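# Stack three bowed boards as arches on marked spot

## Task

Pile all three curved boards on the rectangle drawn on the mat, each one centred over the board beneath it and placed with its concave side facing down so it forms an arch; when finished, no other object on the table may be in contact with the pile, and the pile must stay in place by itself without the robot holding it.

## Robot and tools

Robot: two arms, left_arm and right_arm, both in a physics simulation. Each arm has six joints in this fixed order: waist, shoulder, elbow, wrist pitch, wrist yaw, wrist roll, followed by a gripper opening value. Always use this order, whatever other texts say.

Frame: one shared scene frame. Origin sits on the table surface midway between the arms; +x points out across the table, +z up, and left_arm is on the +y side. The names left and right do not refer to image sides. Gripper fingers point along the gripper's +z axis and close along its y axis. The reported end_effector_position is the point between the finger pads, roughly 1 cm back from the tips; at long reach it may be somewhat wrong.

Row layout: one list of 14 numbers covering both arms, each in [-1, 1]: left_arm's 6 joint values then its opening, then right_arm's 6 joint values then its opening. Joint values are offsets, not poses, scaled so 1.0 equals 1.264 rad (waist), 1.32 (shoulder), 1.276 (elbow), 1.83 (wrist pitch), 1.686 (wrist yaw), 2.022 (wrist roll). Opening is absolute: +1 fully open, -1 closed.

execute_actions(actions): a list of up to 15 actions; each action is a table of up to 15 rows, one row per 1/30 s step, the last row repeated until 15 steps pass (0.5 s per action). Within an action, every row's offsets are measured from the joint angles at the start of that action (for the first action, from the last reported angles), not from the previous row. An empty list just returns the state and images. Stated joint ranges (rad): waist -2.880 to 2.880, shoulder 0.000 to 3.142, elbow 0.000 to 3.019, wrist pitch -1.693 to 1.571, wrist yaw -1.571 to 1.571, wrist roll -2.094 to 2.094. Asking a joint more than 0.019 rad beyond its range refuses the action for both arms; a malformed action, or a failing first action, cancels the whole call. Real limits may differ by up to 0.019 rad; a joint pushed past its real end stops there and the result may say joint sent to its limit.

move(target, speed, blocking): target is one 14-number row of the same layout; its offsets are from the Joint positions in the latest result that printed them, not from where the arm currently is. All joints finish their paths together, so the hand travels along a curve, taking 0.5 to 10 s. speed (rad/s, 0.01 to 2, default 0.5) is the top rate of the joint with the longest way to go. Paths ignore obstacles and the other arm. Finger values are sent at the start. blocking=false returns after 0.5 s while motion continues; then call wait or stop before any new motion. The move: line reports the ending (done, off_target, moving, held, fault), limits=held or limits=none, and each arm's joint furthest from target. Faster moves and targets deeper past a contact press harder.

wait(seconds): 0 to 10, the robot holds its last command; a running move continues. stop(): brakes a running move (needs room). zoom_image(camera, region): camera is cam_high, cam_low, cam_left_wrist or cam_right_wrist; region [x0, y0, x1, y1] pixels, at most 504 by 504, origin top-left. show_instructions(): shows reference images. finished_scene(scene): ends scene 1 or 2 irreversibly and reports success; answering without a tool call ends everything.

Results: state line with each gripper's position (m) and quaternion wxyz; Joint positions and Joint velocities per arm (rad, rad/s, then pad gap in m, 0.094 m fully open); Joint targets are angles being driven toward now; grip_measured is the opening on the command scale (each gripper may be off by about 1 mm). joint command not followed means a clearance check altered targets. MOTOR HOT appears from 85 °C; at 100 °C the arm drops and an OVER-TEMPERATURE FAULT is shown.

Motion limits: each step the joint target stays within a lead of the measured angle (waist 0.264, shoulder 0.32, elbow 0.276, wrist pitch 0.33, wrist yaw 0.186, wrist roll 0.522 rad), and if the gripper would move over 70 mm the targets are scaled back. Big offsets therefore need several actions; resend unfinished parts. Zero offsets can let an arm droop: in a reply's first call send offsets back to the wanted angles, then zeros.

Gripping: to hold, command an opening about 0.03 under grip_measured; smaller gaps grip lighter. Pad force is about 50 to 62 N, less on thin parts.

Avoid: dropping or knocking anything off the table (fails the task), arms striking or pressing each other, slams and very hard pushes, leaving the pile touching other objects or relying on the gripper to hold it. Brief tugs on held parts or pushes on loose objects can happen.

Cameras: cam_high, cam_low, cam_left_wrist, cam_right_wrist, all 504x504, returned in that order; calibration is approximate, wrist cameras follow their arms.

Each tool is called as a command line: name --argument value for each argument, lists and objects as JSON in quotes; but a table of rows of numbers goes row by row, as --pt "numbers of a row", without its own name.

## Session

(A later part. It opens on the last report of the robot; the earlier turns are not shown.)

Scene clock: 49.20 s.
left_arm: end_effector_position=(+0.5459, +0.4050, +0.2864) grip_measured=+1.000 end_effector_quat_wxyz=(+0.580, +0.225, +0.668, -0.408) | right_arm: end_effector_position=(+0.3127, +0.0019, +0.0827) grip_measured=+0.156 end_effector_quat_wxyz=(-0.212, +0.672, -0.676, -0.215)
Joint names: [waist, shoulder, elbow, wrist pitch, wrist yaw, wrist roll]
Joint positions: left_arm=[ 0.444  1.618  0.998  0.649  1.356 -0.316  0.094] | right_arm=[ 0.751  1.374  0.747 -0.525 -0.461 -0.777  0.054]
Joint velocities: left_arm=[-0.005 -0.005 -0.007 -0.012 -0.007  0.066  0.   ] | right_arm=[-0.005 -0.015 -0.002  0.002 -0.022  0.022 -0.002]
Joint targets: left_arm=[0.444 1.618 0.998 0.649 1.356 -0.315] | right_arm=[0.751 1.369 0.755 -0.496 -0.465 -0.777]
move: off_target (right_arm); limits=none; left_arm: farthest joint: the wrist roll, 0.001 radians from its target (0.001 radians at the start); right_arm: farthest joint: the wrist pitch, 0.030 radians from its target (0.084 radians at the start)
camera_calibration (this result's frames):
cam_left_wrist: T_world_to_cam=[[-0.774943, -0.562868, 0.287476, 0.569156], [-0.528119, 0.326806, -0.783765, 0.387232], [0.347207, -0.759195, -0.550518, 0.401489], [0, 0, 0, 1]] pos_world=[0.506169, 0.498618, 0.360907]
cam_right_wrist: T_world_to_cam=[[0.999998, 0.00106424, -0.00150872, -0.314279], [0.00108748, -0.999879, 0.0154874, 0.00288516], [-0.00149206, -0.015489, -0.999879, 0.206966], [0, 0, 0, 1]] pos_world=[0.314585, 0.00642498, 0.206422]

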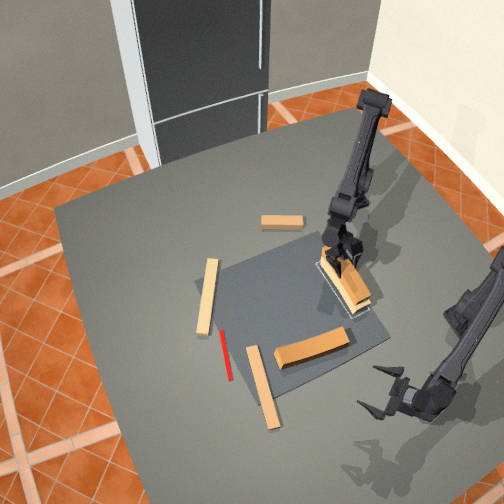

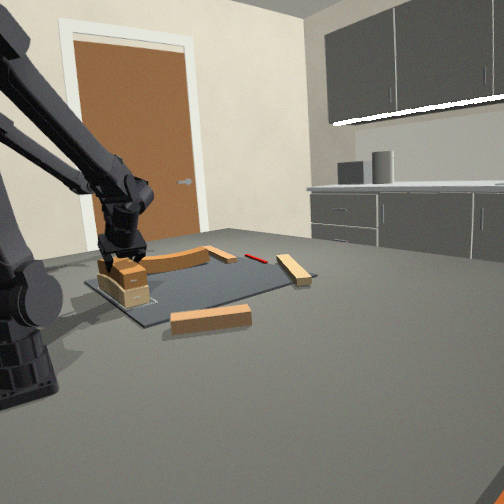

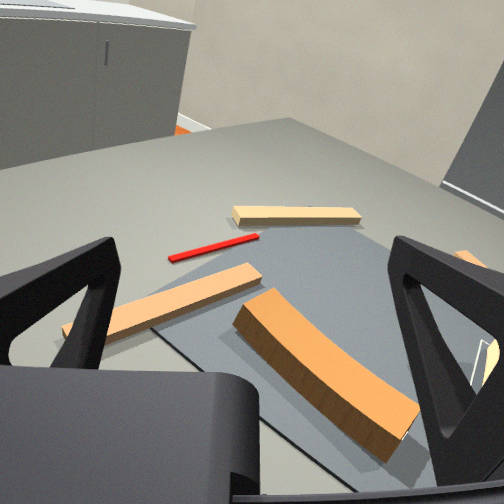

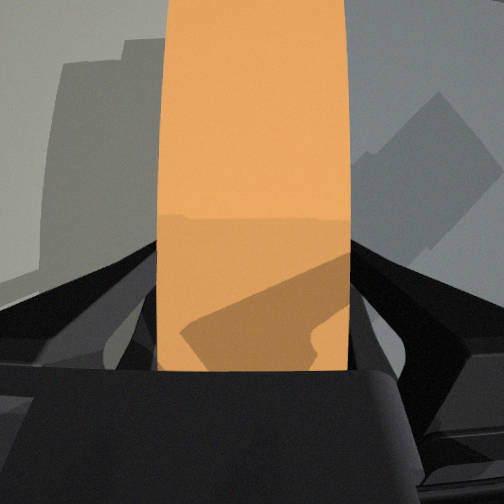

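move --target '[0,0,0,0,0,0,1,0.008,0.005,0.008,0.023,-0.004,0,0.105]' --speed 0.06

zoom_image --camera "cam_low" --region '[70,220,190,320]'

zoom_image --camera "cam_high" --region '[290,220,400,330]'

Scene clock: 50.60 s.
left_arm: end_effector_position=(+0.5459, +0.4050, +0.2864) grip_measured=+1.000 end_effector_quat_wxyz=(+0.580, +0.225, +0.668, -0.408) | right_arm: end_effector_position=(+0.3140, +0.0031, +0.0806) grip_measured=+0.156 end_effector_quat_wxyz=(-0.215, +0.672, -0.675, -0.215)
Joint names: [waist, shoulder, elbow, wrist pitch, wrist yaw, wrist roll]
Joint positions: left_arm=[ 0.444  1.618  0.998  0.649  1.356 -0.316  0.094] | right_arm=[ 0.751  1.38   0.744 -0.51  -0.462 -0.777  0.054]
Joint velocities: left_arm=[ 0.005 -0.005  0.002  0.017  0.022 -0.007  0.   ] | right_arm=[ 0.005 -0.015 -0.002 -0.002  0.022 -0.022 -0.   ]
Joint targets: left_arm=[0.444 1.618 0.998 0.649 1.356 -0.316] | right_arm=[0.761 1.380 0.757 -0.483 -0.468 -0.777]
move: off_target (right_arm); limits=none; left_arm: farthest joint: the waist, 0.000 radians from its target (0.000 radians at the start); right_arm: farthest joint: the wrist pitch, 0.027 radians from its target (0.042 radians at the start)
camera_calibration (this result's frames):
cam_left_wrist: T_world_to_cam=[[-0.774943, -0.562868, 0.287476, 0.569156], [-0.528119, 0.326806, -0.783765, 0.387232], [0.347207, -0.759195, -0.550518, 0.401489], [0, 0, 0, 1]] pos_world=[0.506169, 0.498618, 0.360907]
cam_right_wrist: T_world_to_cam=[[0.999995, 0.00152925, 0.00283964, -0.315868], [0.00149917, -0.999943, 0.0105645, 0.00442799], [0.00285564, -0.0105602, -0.99994, 0.203514], [0, 0, 0, 1]] pos_world=[0.315279, 0.00705993, 0.204352]

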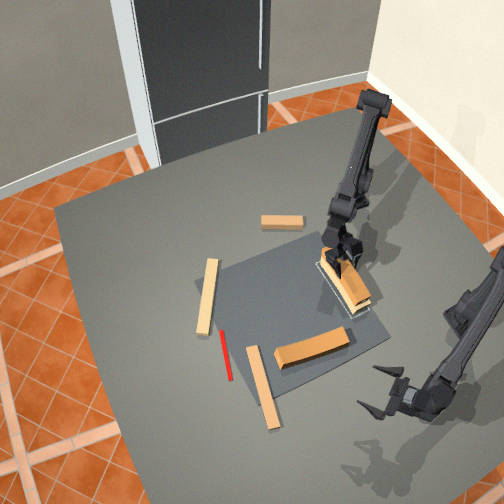

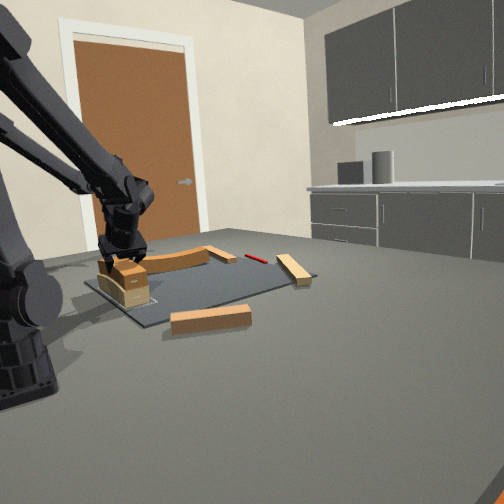

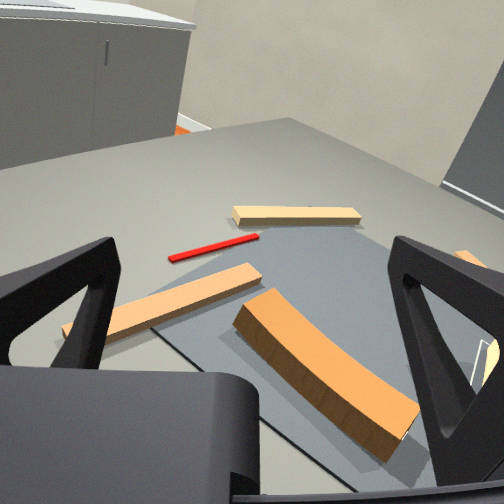

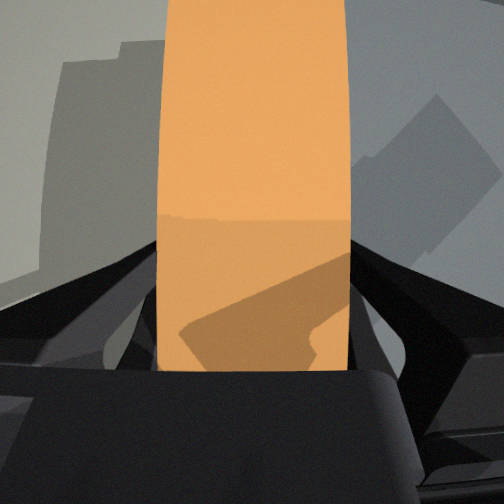

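Region (70, 220, 190, 320) of cam_low's 504x504 image, scaled by 4.200, with more detail than that image has.

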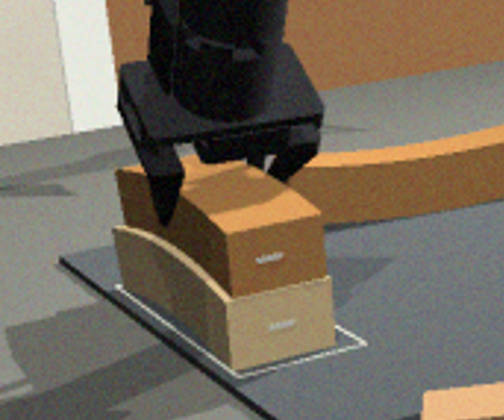

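Region (290, 220, 400, 330) of cam_high's 504x504 image, scaled by 4.582, with more detail than that image has.

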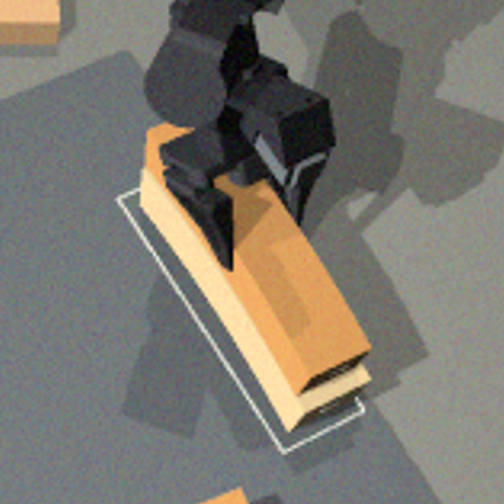

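move --target '[0,0,0,0,0,0,1,0.016,0.003,0.05,0.01,0,0,0.105]' --speed 0.07

zoom_image --camera "cam_low" --region '[70,220,190,320]'

zoom_image --camera "cam_high" --region '[290,220,400,330]'

Scene clock: 52.20 s.
left_arm: end_effector_position=(+0.5459, +0.4050, +0.2864) grip_measured=+1.000 end_effector_quat_wxyz=(+0.580, +0.225, +0.668, -0.408) | right_arm: end_effector_position=(+0.3112, +0.0054, +0.0802) grip_measured=+0.156 end_effector_quat_wxyz=(-0.213, +0.675, -0.672, -0.216)
Joint names: [waist, shoulder, elbow, wrist pitch, wrist yaw, wrist roll]
Joint positions: left_arm=[ 0.444  1.618  0.998  0.649  1.356 -0.316  0.094] | right_arm=[ 0.76   1.381  0.744 -0.51  -0.462 -0.777  0.054]
Joint velocities: left_arm=[-0.005  0.005 -0.022  0.002 -0.007 -0.037  0.   ] | right_arm=[-0.005  0.005 -0.007 -0.002  0.037 -0.037 -0.001]
Joint targets: left_arm=[0.444 1.618 0.998 0.649 1.356 -0.316] | right_arm=[0.772 1.384 0.808 -0.491 -0.463 -0.777]
move: off_target (right_arm); limits=none; left_arm: farthest joint: the waist, 0.000 radians from its target (0.000 radians at the start); right_arm: farthest joint: the elbow, 0.064 radians from its target (0.064 radians at the start)
camera_calibration (this result's frames):
cam_left_wrist: T_world_to_cam=[[-0.774943, -0.562868, 0.287476, 0.569156], [-0.528119, 0.326806, -0.783765, 0.387232], [0.347207, -0.759195, -0.550518, 0.401489], [0, 0, 0, 1]] pos_world=[0.506169, 0.498618, 0.360907]
cam_right_wrist: T_world_to_cam=[[0.99995, 0.00976701, 0.00217584, -0.313117], [0.00974123, -0.999886, 0.0115594, 0.00400657], [0.00228849, -0.0115377, -0.999931, 0.203246], [0, 0, 0, 1]] pos_world=[0.312597, 0.00940931, 0.203867]

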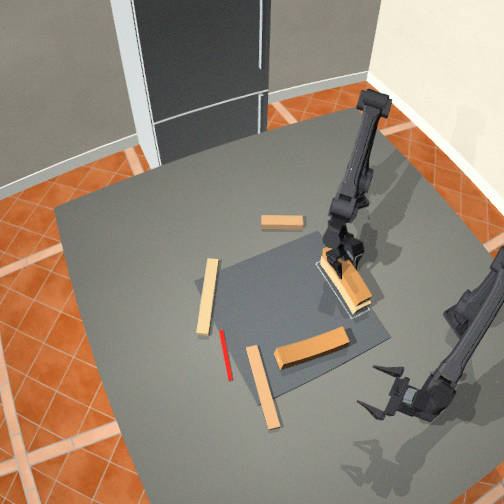

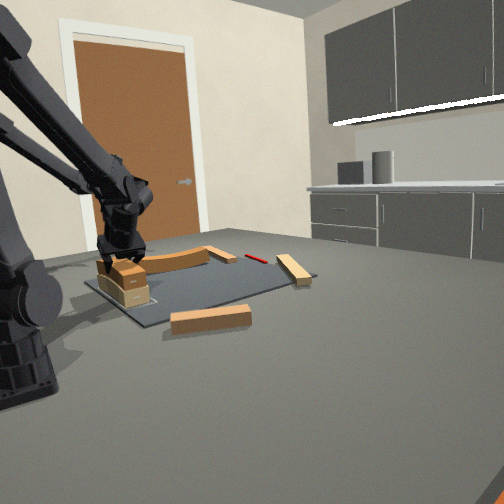

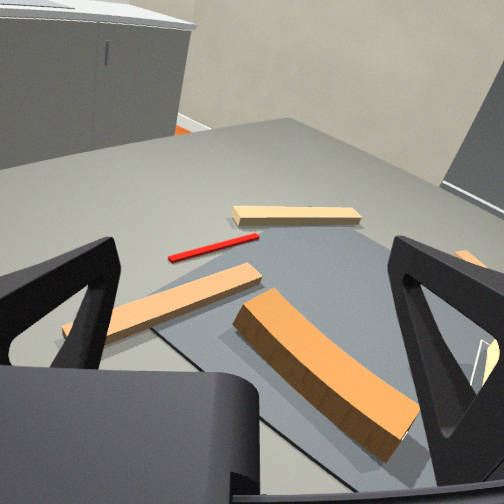

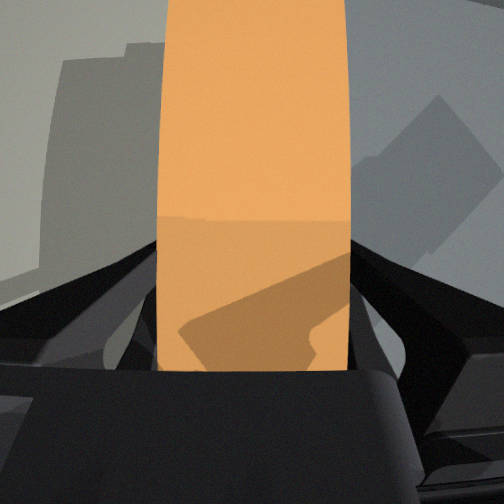

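Region (70, 220, 190, 320) of cam_low's 504x504 image, scaled by 4.200, with more detail than that image has.

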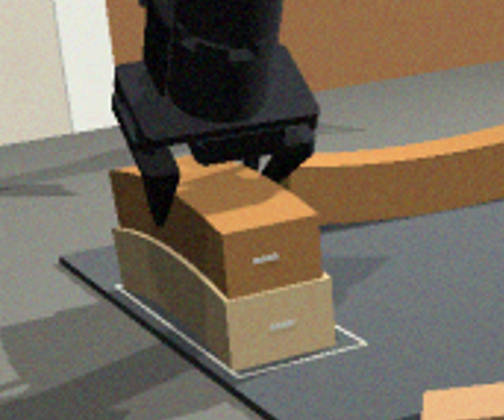

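Region (290, 220, 400, 330) of cam_high's 504x504 image, scaled by 4.582, with more detail than that image has.

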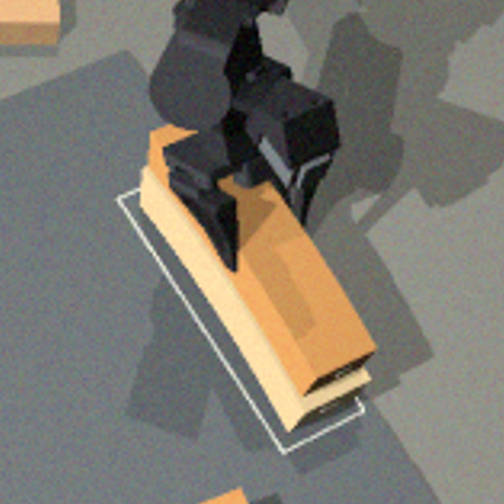

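execute_actions --actions '[]'

Scene clock: 53.70 s.
left_arm: end_effector_position=(+0.5459, +0.4050, +0.2864) grip_measured=+1.000 end_effector_quat_wxyz=(+0.580, +0.225, +0.668, -0.408) | right_arm: end_effector_position=(+0.3112, +0.0054, +0.0802) grip_measured=+0.156 end_effector_quat_wxyz=(-0.213, +0.675, -0.672, -0.216)
Joint names: [waist, shoulder, elbow, wrist pitch, wrist yaw, wrist roll]
Joint positions: left_arm=[ 0.444  1.618  0.998  0.649  1.356 -0.316  0.094] | right_arm=[ 0.76   1.381  0.744 -0.51  -0.462 -0.777  0.054]
Joint velocities: left_arm=[-0.005 -0.015 -0.007 -0.002 -0.066  0.037  0.   ] | right_arm=[-0.015 -0.005 -0.002 -0.002 -0.037  0.051 -0.001]
Joint targets: left_arm=[0.444 1.618 0.998 0.649 1.356 -0.316] | right_arm=[0.772 1.384 0.808 -0.491 -0.463 -0.777]
camera_calibration (this result's frames):
cam_left_wrist: T_world_to_cam=[[-0.774943, -0.562868, 0.287476, 0.569156], [-0.528119, 0.326806, -0.783765, 0.387232], [0.347207, -0.759195, -0.550518, 0.401489], [0, 0, 0, 1]] pos_world=[0.506169, 0.498618, 0.360907]
cam_right_wrist: T_world_to_cam=[[0.99995, 0.00976701, 0.00217584, -0.313117], [0.00974123, -0.999886, 0.0115594, 0.00400657], [0.00228849, -0.0115377, -0.999931, 0.203246], [0, 0, 0, 1]] pos_world=[0.312597, 0.00940931, 0.203867]

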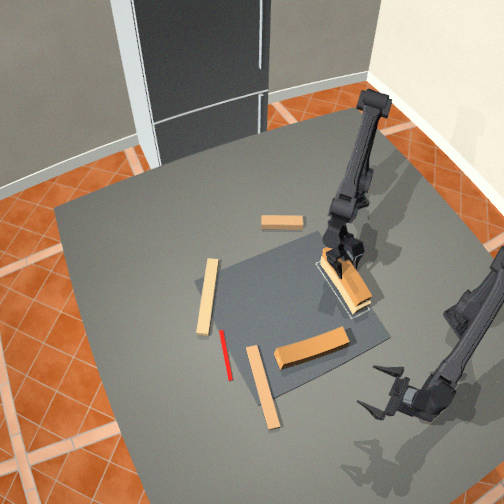

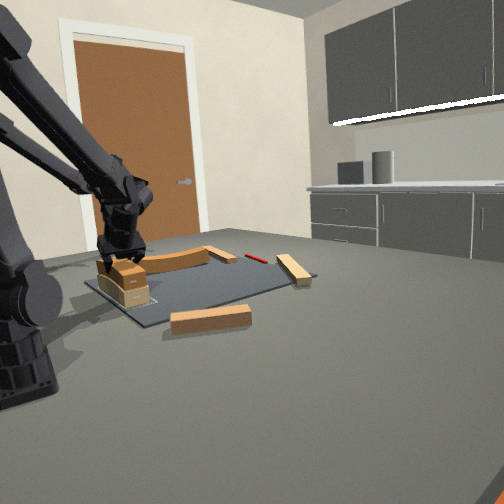

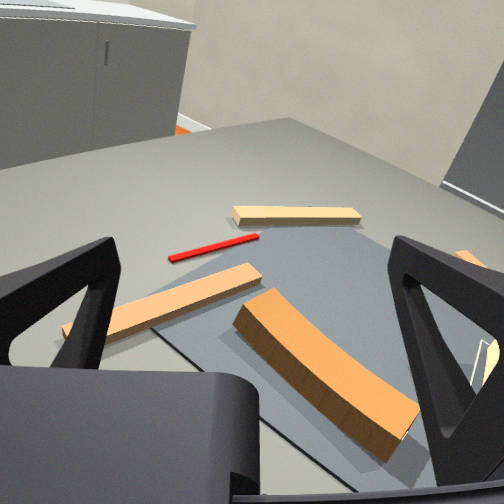

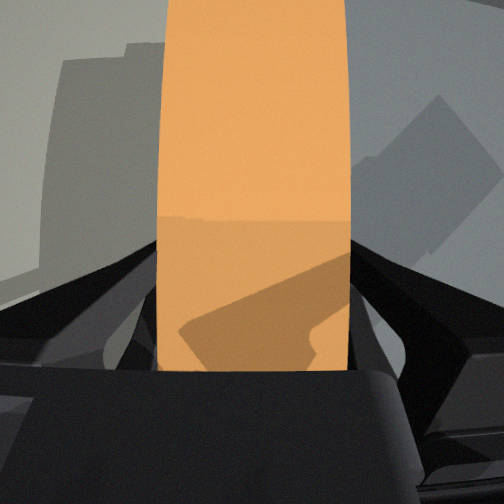

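move --target '[0,0,0,0,0,0,1, 0.006,0.006,0.062,0.014,0,0,0.105]' --speed 0.15

zoom_image --camera "cam_low" --region '[70,220,190,320]'

zoom_image --camera "cam_high" --region '[290,220,400,330]'

Scene clock: 54.77 s.
left_arm: end_effector_position=(+0.5459, +0.4050, +0.2864) grip_measured=+1.000 end_effector_quat_wxyz=(+0.580, +0.225, +0.668, -0.408) | right_arm: end_effector_position=(+0.3138, +0.0074, +0.0803) grip_measured=+0.156 end_effector_quat_wxyz=(-0.214, +0.675, -0.672, -0.215)
Joint names: [waist, shoulder, elbow, wrist pitch, wrist yaw, wrist roll]
Joint positions: left_arm=[ 0.444  1.618  0.998  0.649  1.356 -0.316  0.094] | right_arm=[ 0.76   1.389  0.752 -0.51  -0.462 -0.777  0.054]
Joint velocities: left_arm=[-0.005 -0.015  0.002 -0.007  0.037  0.022  0.   ] | right_arm=[ 0.015 -0.005 -0.022 -0.002 -0.081  0.007 -0.001]
Joint targets: left_arm=[0.444 1.618 0.998 0.649 1.356 -0.316] | right_arm=[0.767 1.389 0.823 -0.484 -0.462 -0.777]
move: off_target (right_arm); limits=none; left_arm: farthest joint: the waist, 0.000 radians from its target (0.000 radians at the start); right_arm: farthest joint: the elbow, 0.071 radians from its target (0.079 radians at the start)
camera_calibration (this result's frames):
cam_left_wrist: T_world_to_cam=[[-0.774943, -0.562868, 0.287476, 0.569156], [-0.528119, 0.326806, -0.783765, 0.387232], [0.347207, -0.759195, -0.550518, 0.401489], [0, 0, 0, 1]] pos_world=[0.506169, 0.498618, 0.360907]
cam_right_wrist: T_world_to_cam=[[0.99995, 0.00961018, 0.00269132, -0.315714], [0.00957839, -0.999887, 0.011586, 0.00607752], [0.00280236, -0.0115596, -0.999929, 0.203253], [0, 0, 0, 1]] pos_world=[0.315071, 0.0114604, 0.204018]

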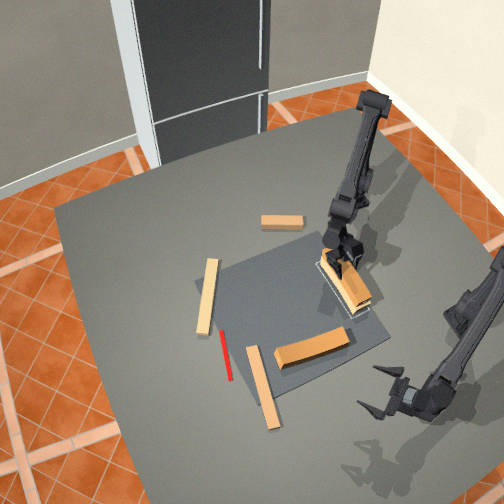

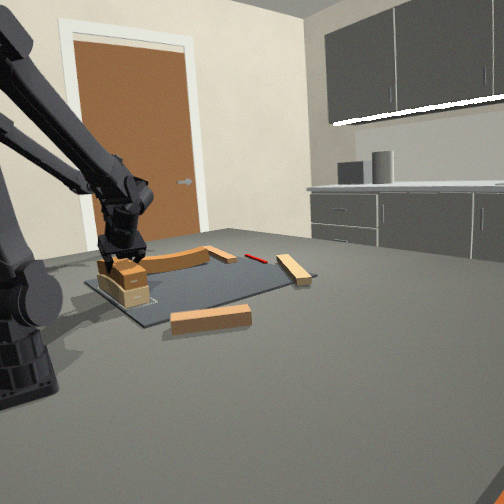

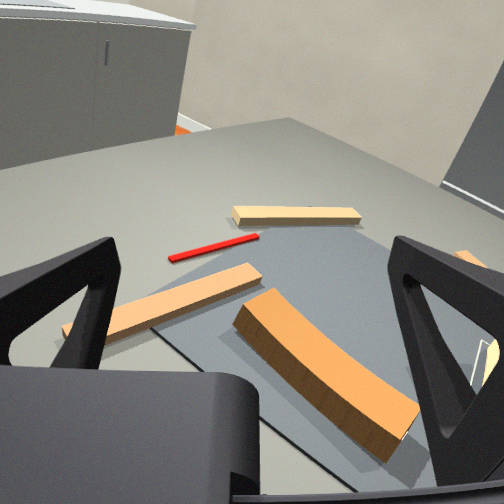

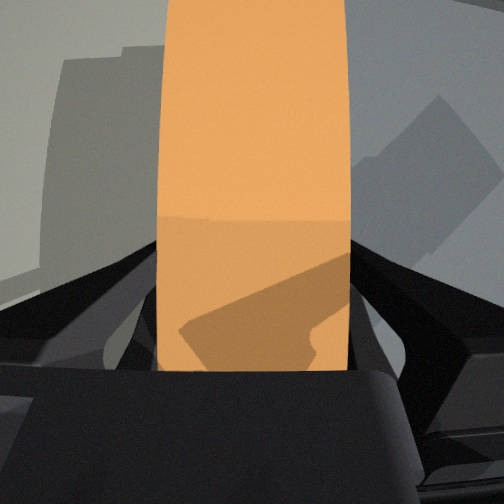

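Region (70, 220, 190, 320) of cam_low's 504x504 image, scaled by 4.200, with more detail than that image has.

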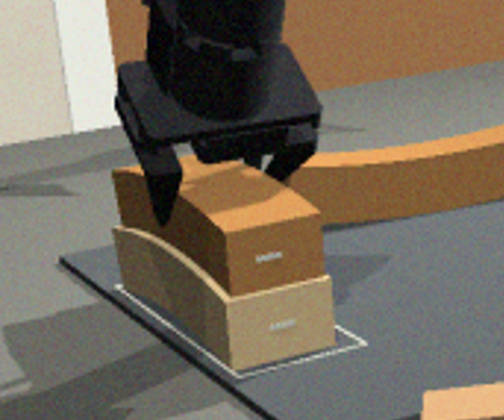

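Region (290, 220, 400, 330) of cam_high's 504x504 image, scaled by 4.582, with more detail than that image has.

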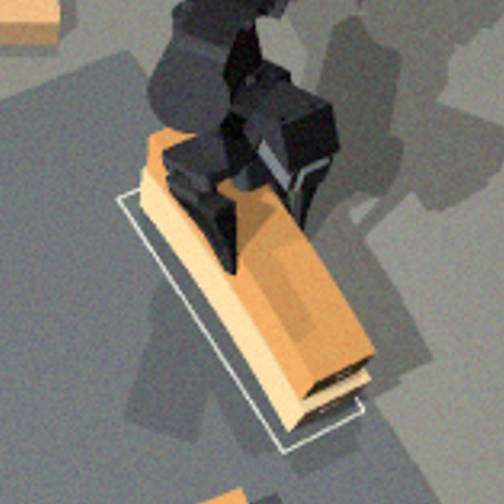

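execute_actions --actions '[[[0,0,0,0,0,0,1,0,0.003,0.035,0.01,0,0,0.13],[0,0,0,0,0,0,1,0,0.003,0.035,0.01,0,0,0.145],[0,0,0,0,0,0,1,0,0.003,0.035,0.01,0,0,0.16],[0,0,0,0,0,0,1,0,0.003,0.035,0.01,0,0,0.18],[0,0,0,0,0,0,1,0,0.003,0.035,0.01,0,0,0.2],[0,0,0,0,0,0,1,0,0.003,0.035,0.01,0,0,0.25],[0,0,0,0,0,0,1,0,0.003,0.035,0.01,0,0,0.35],[0,0,0,0,0,0,1,0,0.003,0.035,0.01,0,0,0.5],[0,0,0,0,0,0,1,0,0.003,0.035,0.01,0,0,0.7],[0,0,0,0,0,0,1,0,0.003,0.035,0.01,0,0,1]]]'

move --target '[0.2,0,0.04,0,0,0,1, 0,-0.07,0.24,-0.19,0,0,1]' --speed 0.6

zoom_image --camera "cam_high" --region '[290,220,400,330]'

zoom_image --camera "cam_low" --region '[70,220,190,320]'

Scene clock: 55.77 s.
left_arm: end_effector_position=(+0.5459, +0.4050, +0.2864) grip_measured=+1.000 end_effector_quat_wxyz=(+0.580, +0.225, +0.668, -0.408) | right_arm: end_effector_position=(+0.3137, +0.0074, +0.0800) grip_measured=+1.000 end_effector_quat_wxyz=(-0.213, +0.675, -0.672, -0.215)
Joint names: [waist, shoulder, elbow, wrist pitch, wrist yaw, wrist roll]
Joint positions: left_arm=[ 0.444  1.618  0.998  0.649  1.356 -0.316  0.094] | right_arm=[ 0.76   1.39   0.752 -0.51  -0.462 -0.777  0.094]
Joint velocities: left_arm=[-0.015 -0.024 -0.002  0.007 -0.022 -0.066  0.   ] | right_arm=[-0.015 -0.015 -0.022  0.007 -0.022 -0.022  0.   ]
Joint targets: left_arm=[0.444 1.618 0.998 0.649 1.356 -0.316] | right_arm=[0.760 1.393 0.797 -0.491 -0.462 -0.777]
camera_calibration (this result's frames):
cam_left_wrist: T_world_to_cam=[[-0.774943, -0.562868, 0.287476, 0.569156], [-0.528119, 0.326806, -0.783765, 0.387232], [0.347207, -0.759195, -0.550518, 0.401489], [0, 0, 0, 1]] pos_world=[0.506169, 0.498618, 0.360907]
cam_right_wrist: T_world_to_cam=[[0.999952, 0.00961135, 0.00210181, -0.315637], [0.00958531, -0.999881, 0.0120703, 0.00601568], [0.00221757, -0.0120495, -0.999925, 0.203135], [0, 0, 0, 1]] pos_world=[0.315114, 0.0114964, 0.203711]

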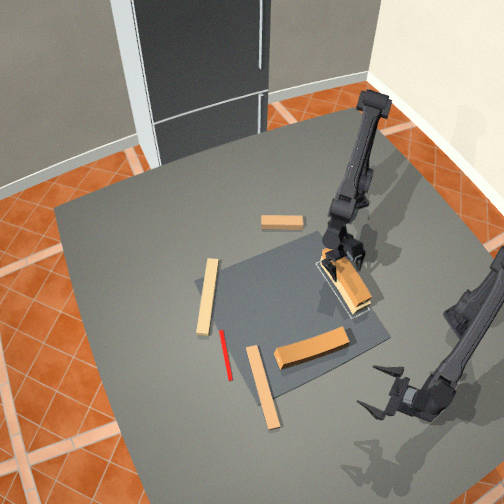

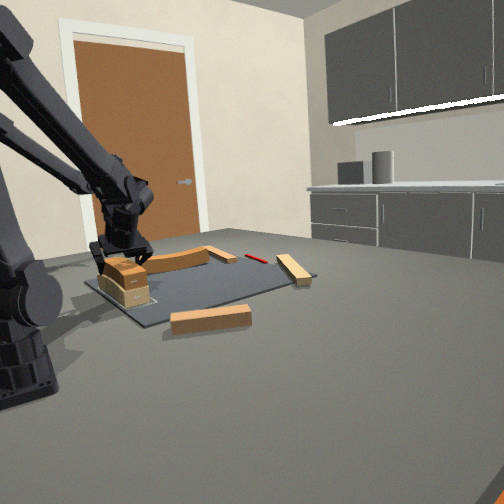

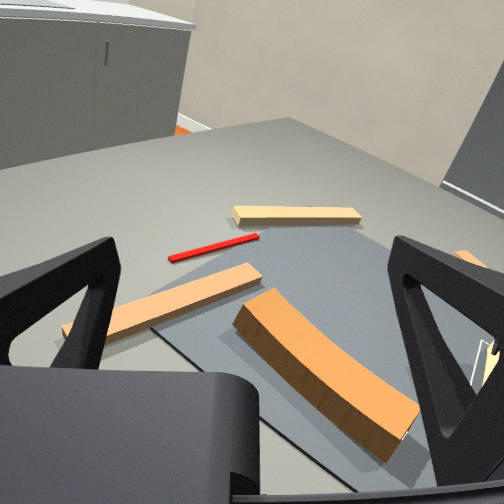

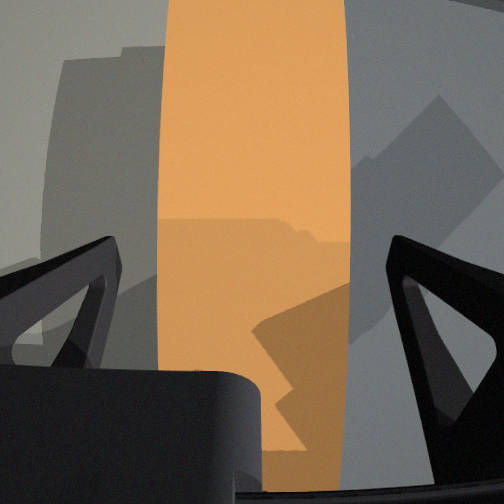

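Scene clock: 56.90 s.
left_arm: end_effector_position=(+0.5118, +0.5448, +0.2864) grip_measured=+1.000 end_effector_quat_wxyz=(+0.628, +0.137, +0.692, -0.330) | right_arm: end_effector_position=(+0.3354, +0.0255, +0.1983) grip_measured=+1.000 end_effector_quat_wxyz=(-0.219, +0.675, -0.670, -0.215)
Joint names: [waist, shoulder, elbow, wrist pitch, wrist yaw, wrist roll]
Joint positions: left_arm=[ 0.703  1.618  0.998  0.649  1.356 -0.316  0.094] | right_arm=[ 0.76   1.302  1.014 -0.846 -0.462 -0.777  0.094]
Joint velocities: left_arm=[-0.005  0.015  0.002 -0.007  0.022  0.037  0.   ] | right_arm=[-0.005 -0.005 -0.012 -0.002 -0.007 -0.007  0.   ]
Joint targets: left_arm=[0.696 1.618 1.049 0.649 1.356 -0.316] | right_arm=[0.760 1.298 1.058 -0.857 -0.462 -0.777]
move: off_target (left_arm, right_arm); limits=none; left_arm: farthest joint: the elbow, 0.051 radians from its target (0.051 radians at the start); right_arm: farthest joint: the elbow, 0.045 radians from its target (0.306 radians at the start)
camera_calibration (this result's frames):
cam_left_wrist: T_world_to_cam=[[-0.604355, -0.743043, 0.287476, 0.632226], [-0.594346, 0.180181, -0.783765, 0.437313], [0.530573, -0.644533, -0.550518, 0.363124], [0, 0, 0, 1]] pos_world=[0.44934, 0.625021, 0.360907]
cam_right_wrist: T_world_to_cam=[[0.999881, 0.00955211, 0.0121231, -0.339682], [0.00950623, -0.999947, 0.00383634, 0.0241858], [0.0121591, -0.00372064, -0.999919, 0.318067], [0, 0, 0, 1]] pos_world=[0.335544, 0.0286126, 0.322067]

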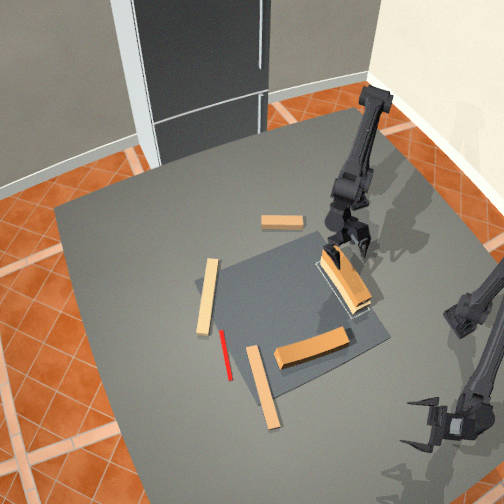

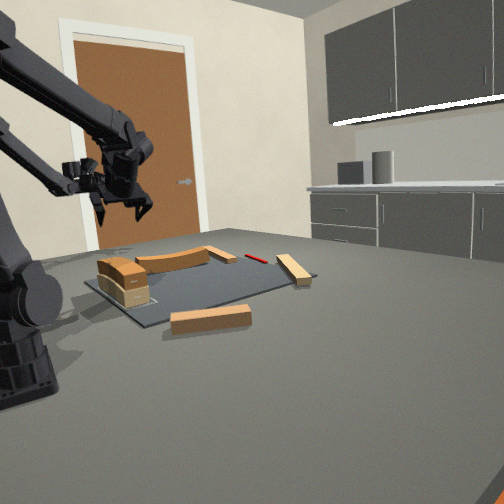

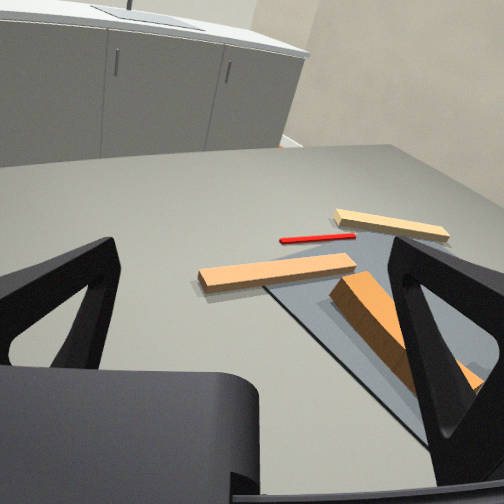

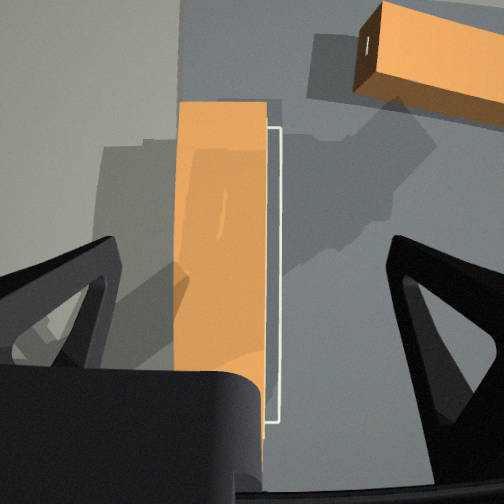

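Region (290, 220, 400, 330) of cam_high's 504x504 image, scaled by 4.582, with more detail than that image has.

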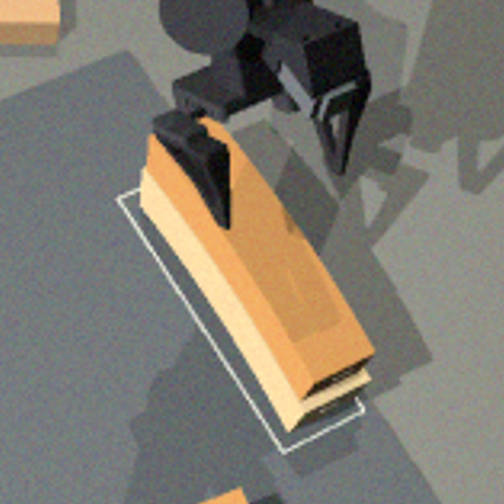

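Region (70, 220, 190, 320) of cam_low's 504x504 image, scaled by 4.200, with more detail than that image has.

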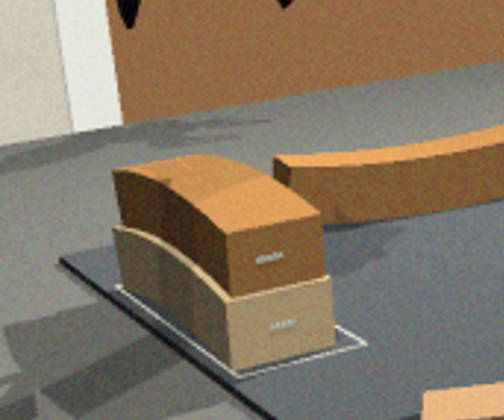

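move --target '[0,0,0.03,0,0,0,1, 0.071,0.733,1.02,-0.399,0.28,0.842,1]' --speed 1.3

action 0: every number of target must lie in its column's range; nothing of the call was run and nothing moved

move --target '[0,0,0.03,0,0,0,1, 0.071,0.728,1.0,-0.39,0.28,0.842,1]' --speed 1.3

Scene clock: 60.10 s.
left_arm: end_effector_position=(+0.5118, +0.5448, +0.2864) grip_measured=+1.000 end_effector_quat_wxyz=(+0.628, +0.137, +0.692, -0.330) | right_arm: end_effector_position=(+0.5352, +0.1664, +0.1178) grip_measured=+1.000 end_effector_quat_wxyz=(-0.002, +0.068, +0.998, -0.007)
Joint names: [waist, shoulder, elbow, wrist pitch, wrist yaw, wrist roll]
Joint positions: left_arm=[ 0.703  1.618  0.998  0.649  1.356 -0.316  0.094] | right_arm=[ 0.843  2.267  2.231 -1.548  0.007  0.916  0.094]
Joint velocities: left_arm=[ 0.005  0.005 -0.007 -0.002  0.051 -0.022  0.   ] | right_arm=[-0.005 -0.024 -0.007 -0.007  0.037  0.007  0.   ]
Joint targets: left_arm=[0.703 1.618 1.036 0.649 1.356 -0.316] | right_arm=[0.850 2.263 2.290 -1.560 0.010 0.926]
move: off_target (left_arm, right_arm); limits=none; left_arm: farthest joint: the elbow, 0.039 radians from its target (0.039 radians at the start); right_arm: farthest joint: the elbow, 0.059 radians from its target (1.276 radians at the start)
camera_calibration (this result's frames):
cam_left_wrist: T_world_to_cam=[[-0.604355, -0.743043, 0.287476, 0.632226], [-0.594346, 0.180181, -0.783765, 0.437313], [0.530573, -0.644533, -0.550518, 0.363124], [0, 0, 0, 1]] pos_world=[0.44934, 0.625021, 0.360907]
cam_right_wrist: T_world_to_cam=[[-0.12873, -0.99156, 0.015391, 0.230409], [-0.799784, 0.112984, 0.589559, 0.342389], [-0.586322, 0.0635843, -0.807578, 0.522091], [0, 0, 0, 1]] pos_world=[0.609611, 0.156583, 0.216225]

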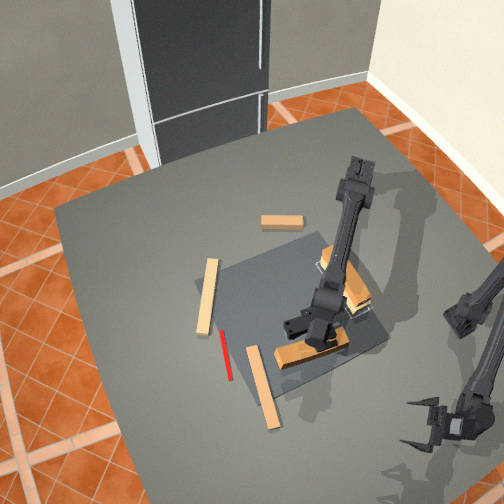

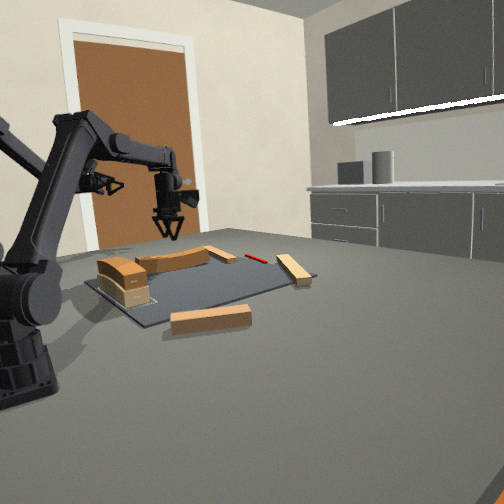

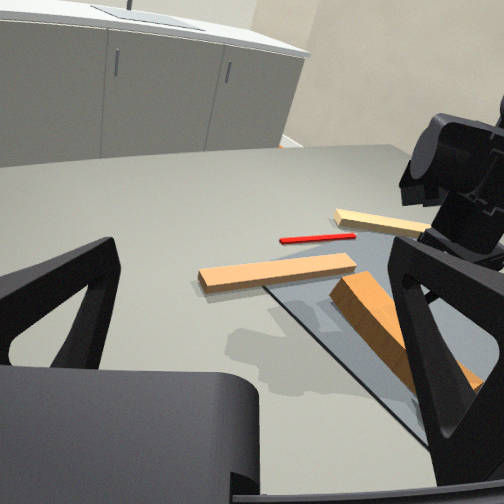

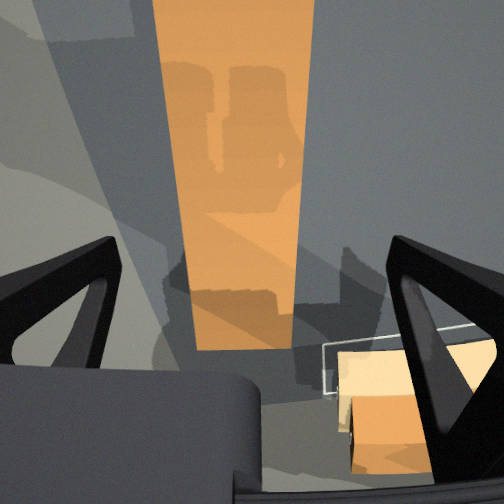

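move --target '[0,0,0.03,0,0,0,1, 0.017,0.035,-0.13,0.135,0,0.01,1]' --speed 0.4

Scene clock: 61.63 s.
left_arm: end_effector_position=(+0.5118, +0.5448, +0.2864) grip_measured=+1.000 end_effector_quat_wxyz=(+0.628, +0.137, +0.692, -0.330) | right_arm: end_effector_position=(+0.5313, +0.1769, +0.0240) grip_measured=+1.000 end_effector_quat_wxyz=(+0.005, +0.066, +0.998, +0.001)
Joint names: [waist, shoulder, elbow, wrist pitch, wrist yaw, wrist roll]
Joint positions: left_arm=[ 0.703  1.618  0.998  0.649  1.356 -0.316  0.094] | right_arm=[ 0.857  2.313  2.065 -1.315  0.007  0.926  0.094]
Joint velocities: left_arm=[-0.005  0.005  0.002 -0.012 -0.066 -0.007  0.   ] | right_arm=[-0.024  0.005 -0.017 -0.002  0.007 -0.066  0.   ]
Joint targets: left_arm=[0.703 1.618 1.036 0.649 1.356 -0.316] | right_arm=[0.864 2.313 2.065 -1.301 0.007 0.936]
move: off_target (left_arm); limits=none; left_arm: farthest joint: the elbow, 0.039 radians from its target (0.039 radians at the start); right_arm: farthest joint: the wrist pitch, 0.014 radians from its target (0.247 radians at the start)
camera_calibration (this result's frames):
cam_left_wrist: T_world_to_cam=[[-0.604355, -0.743043, 0.287476, 0.632226], [-0.594346, 0.180181, -0.783765, 0.437313], [0.530573, -0.644533, -0.550518, 0.363124], [0, 0, 0, 1]] pos_world=[0.44934, 0.625021, 0.360907]
cam_right_wrist: T_world_to_cam=[[-0.124673, -0.992197, -0.00126929, 0.240099], [-0.808929, 0.100904, 0.579183, 0.400697], [-0.574536, 0.0732352, -0.815197, 0.435611], [0, 0, 0, 1]] pos_world=[0.604343, 0.165891, 0.123336]

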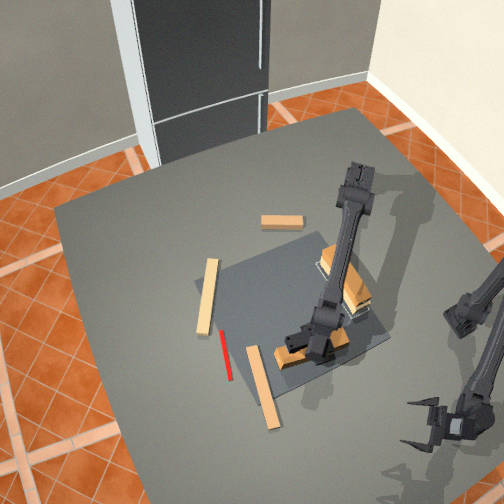

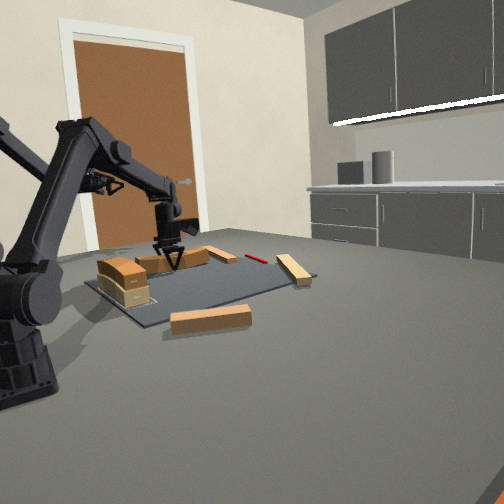

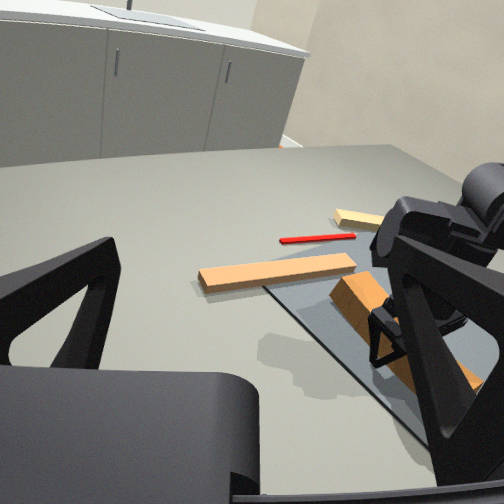

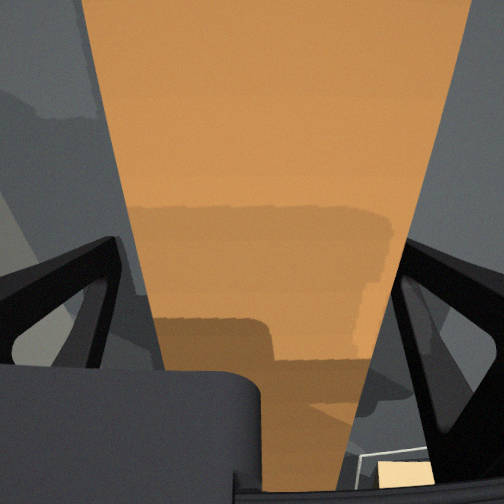

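execute_actions --actions '[[[0,0,0.03,0,0,0,1,-0.01,0,0,0,0,0,1],[0,0,0.03,0,0,0,1,-0.01,0,0,0,0,0,1],[0,0,0.03,0,0,0,1,-0.01,0,0,0,0,0,0.9],[0,0,0.03,0,0,0,1,-0.01,0,0,0,0,0,0.8],[0,0,0.03,0,0,0,1,-0.01,0,0,0,0,0,0.7],[0,0,0.03,0,0,0,1,-0.01,0,0,0,0,0,0.6],[0,0,0.03,0,0,0,1,-0.01,0,0,0,0,0,0.52],[0,0,0.03,0,0,0,1,-0.01,0,0,0,0,0,0.46],[0,0,0.03,0,0,0,1,-0.01,0,0,0,0,0,0.41],[0,0,0.03,0,0,0,1,-0.01,0,0,0,0,0,0.37],[0,0,0.03,0,0,0,1,-0.01,0,0,0,0,0,0.33],[0,0,0.03,0,0,0,1,-0.01,0,0,0,0,0,0.29],[0,0,0.03,0,0,0,1,-0.01,0,0,0,0,0,0.25],[0,0,0.03,0,0,0,1,-0.01,0,0,0,0,0,0.21],[0,0,0.03,0,0,0,1,-0.01,0,0,0,0,0,0.17]]]'

Scene clock: 62.50 s.
left_arm: end_effector_position=(+0.5118, +0.5448, +0.2864) grip_measured=+1.000 end_effector_quat_wxyz=(+0.628, +0.137, +0.692, -0.330) | right_arm: end_effector_position=(+0.5329, +0.1739, +0.0237) grip_measured=+0.225 end_effector_quat_wxyz=(+0.004, +0.068, +0.998, -0.001)
Joint names: [waist, shoulder, elbow, wrist pitch, wrist yaw, wrist roll]
Joint positions: left_arm=[ 0.703  1.618  0.998  0.649  1.356 -0.316  0.094] | right_arm=[ 0.852  2.313  2.064 -1.318  0.007  0.926  0.058]
Joint velocities: left_arm=[0.005 0.005 0.007 0.012 0.081 0.007 0.   ] | right_arm=[-0.005  0.005 -0.012  0.012  0.007 -0.007  0.   ]
Joint targets: left_arm=[0.703 1.618 1.036 0.649 1.356 -0.316] | right_arm=[0.844 2.313 2.065 -1.315 0.007 0.926]
camera_calibration (this result's frames):
cam_left_wrist: T_world_to_cam=[[-0.604355, -0.743043, 0.287476, 0.632226], [-0.594346, 0.180181, -0.783765, 0.437313], [0.530573, -0.644533, -0.550518, 0.363124], [0, 0, 0, 1]] pos_world=[0.44934, 0.625021, 0.360907]
cam_right_wrist: T_world_to_cam=[[-0.129213, -0.991615, 0.0017649, 0.239591], [-0.806901, 0.106178, 0.581066, 0.400386], [-0.576381, 0.0736572, -0.813855, 0.437372], [0, 0, 0, 1]] pos_world=[0.606123, 0.162854, 0.122884]

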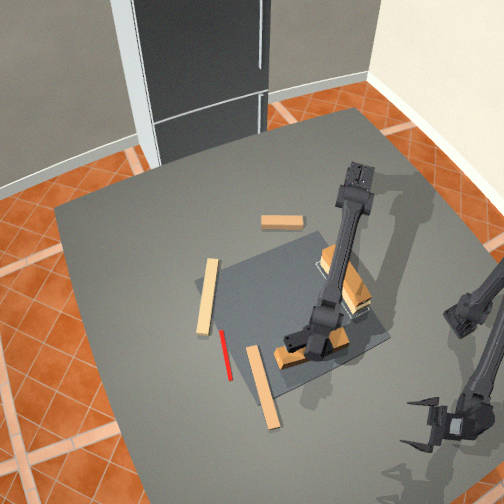

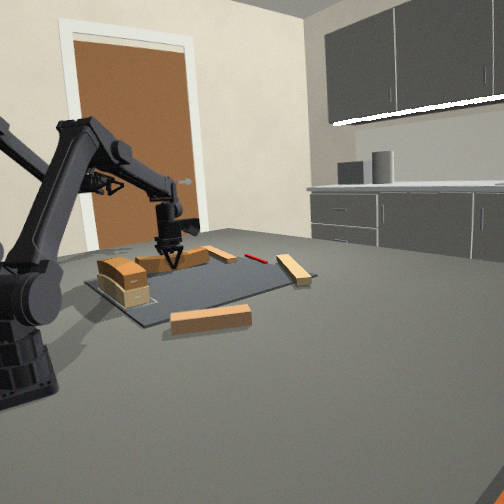

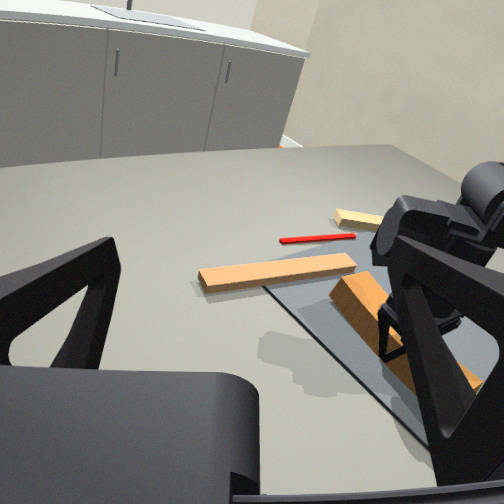

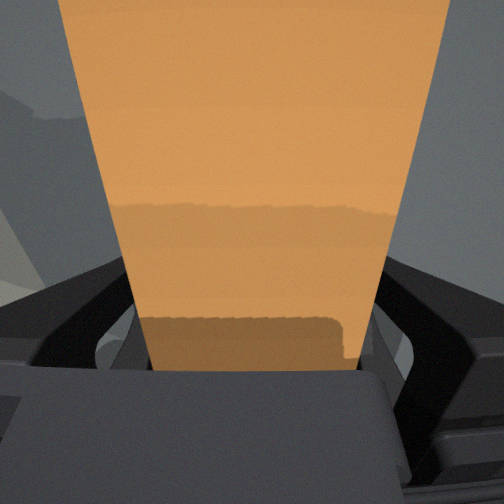

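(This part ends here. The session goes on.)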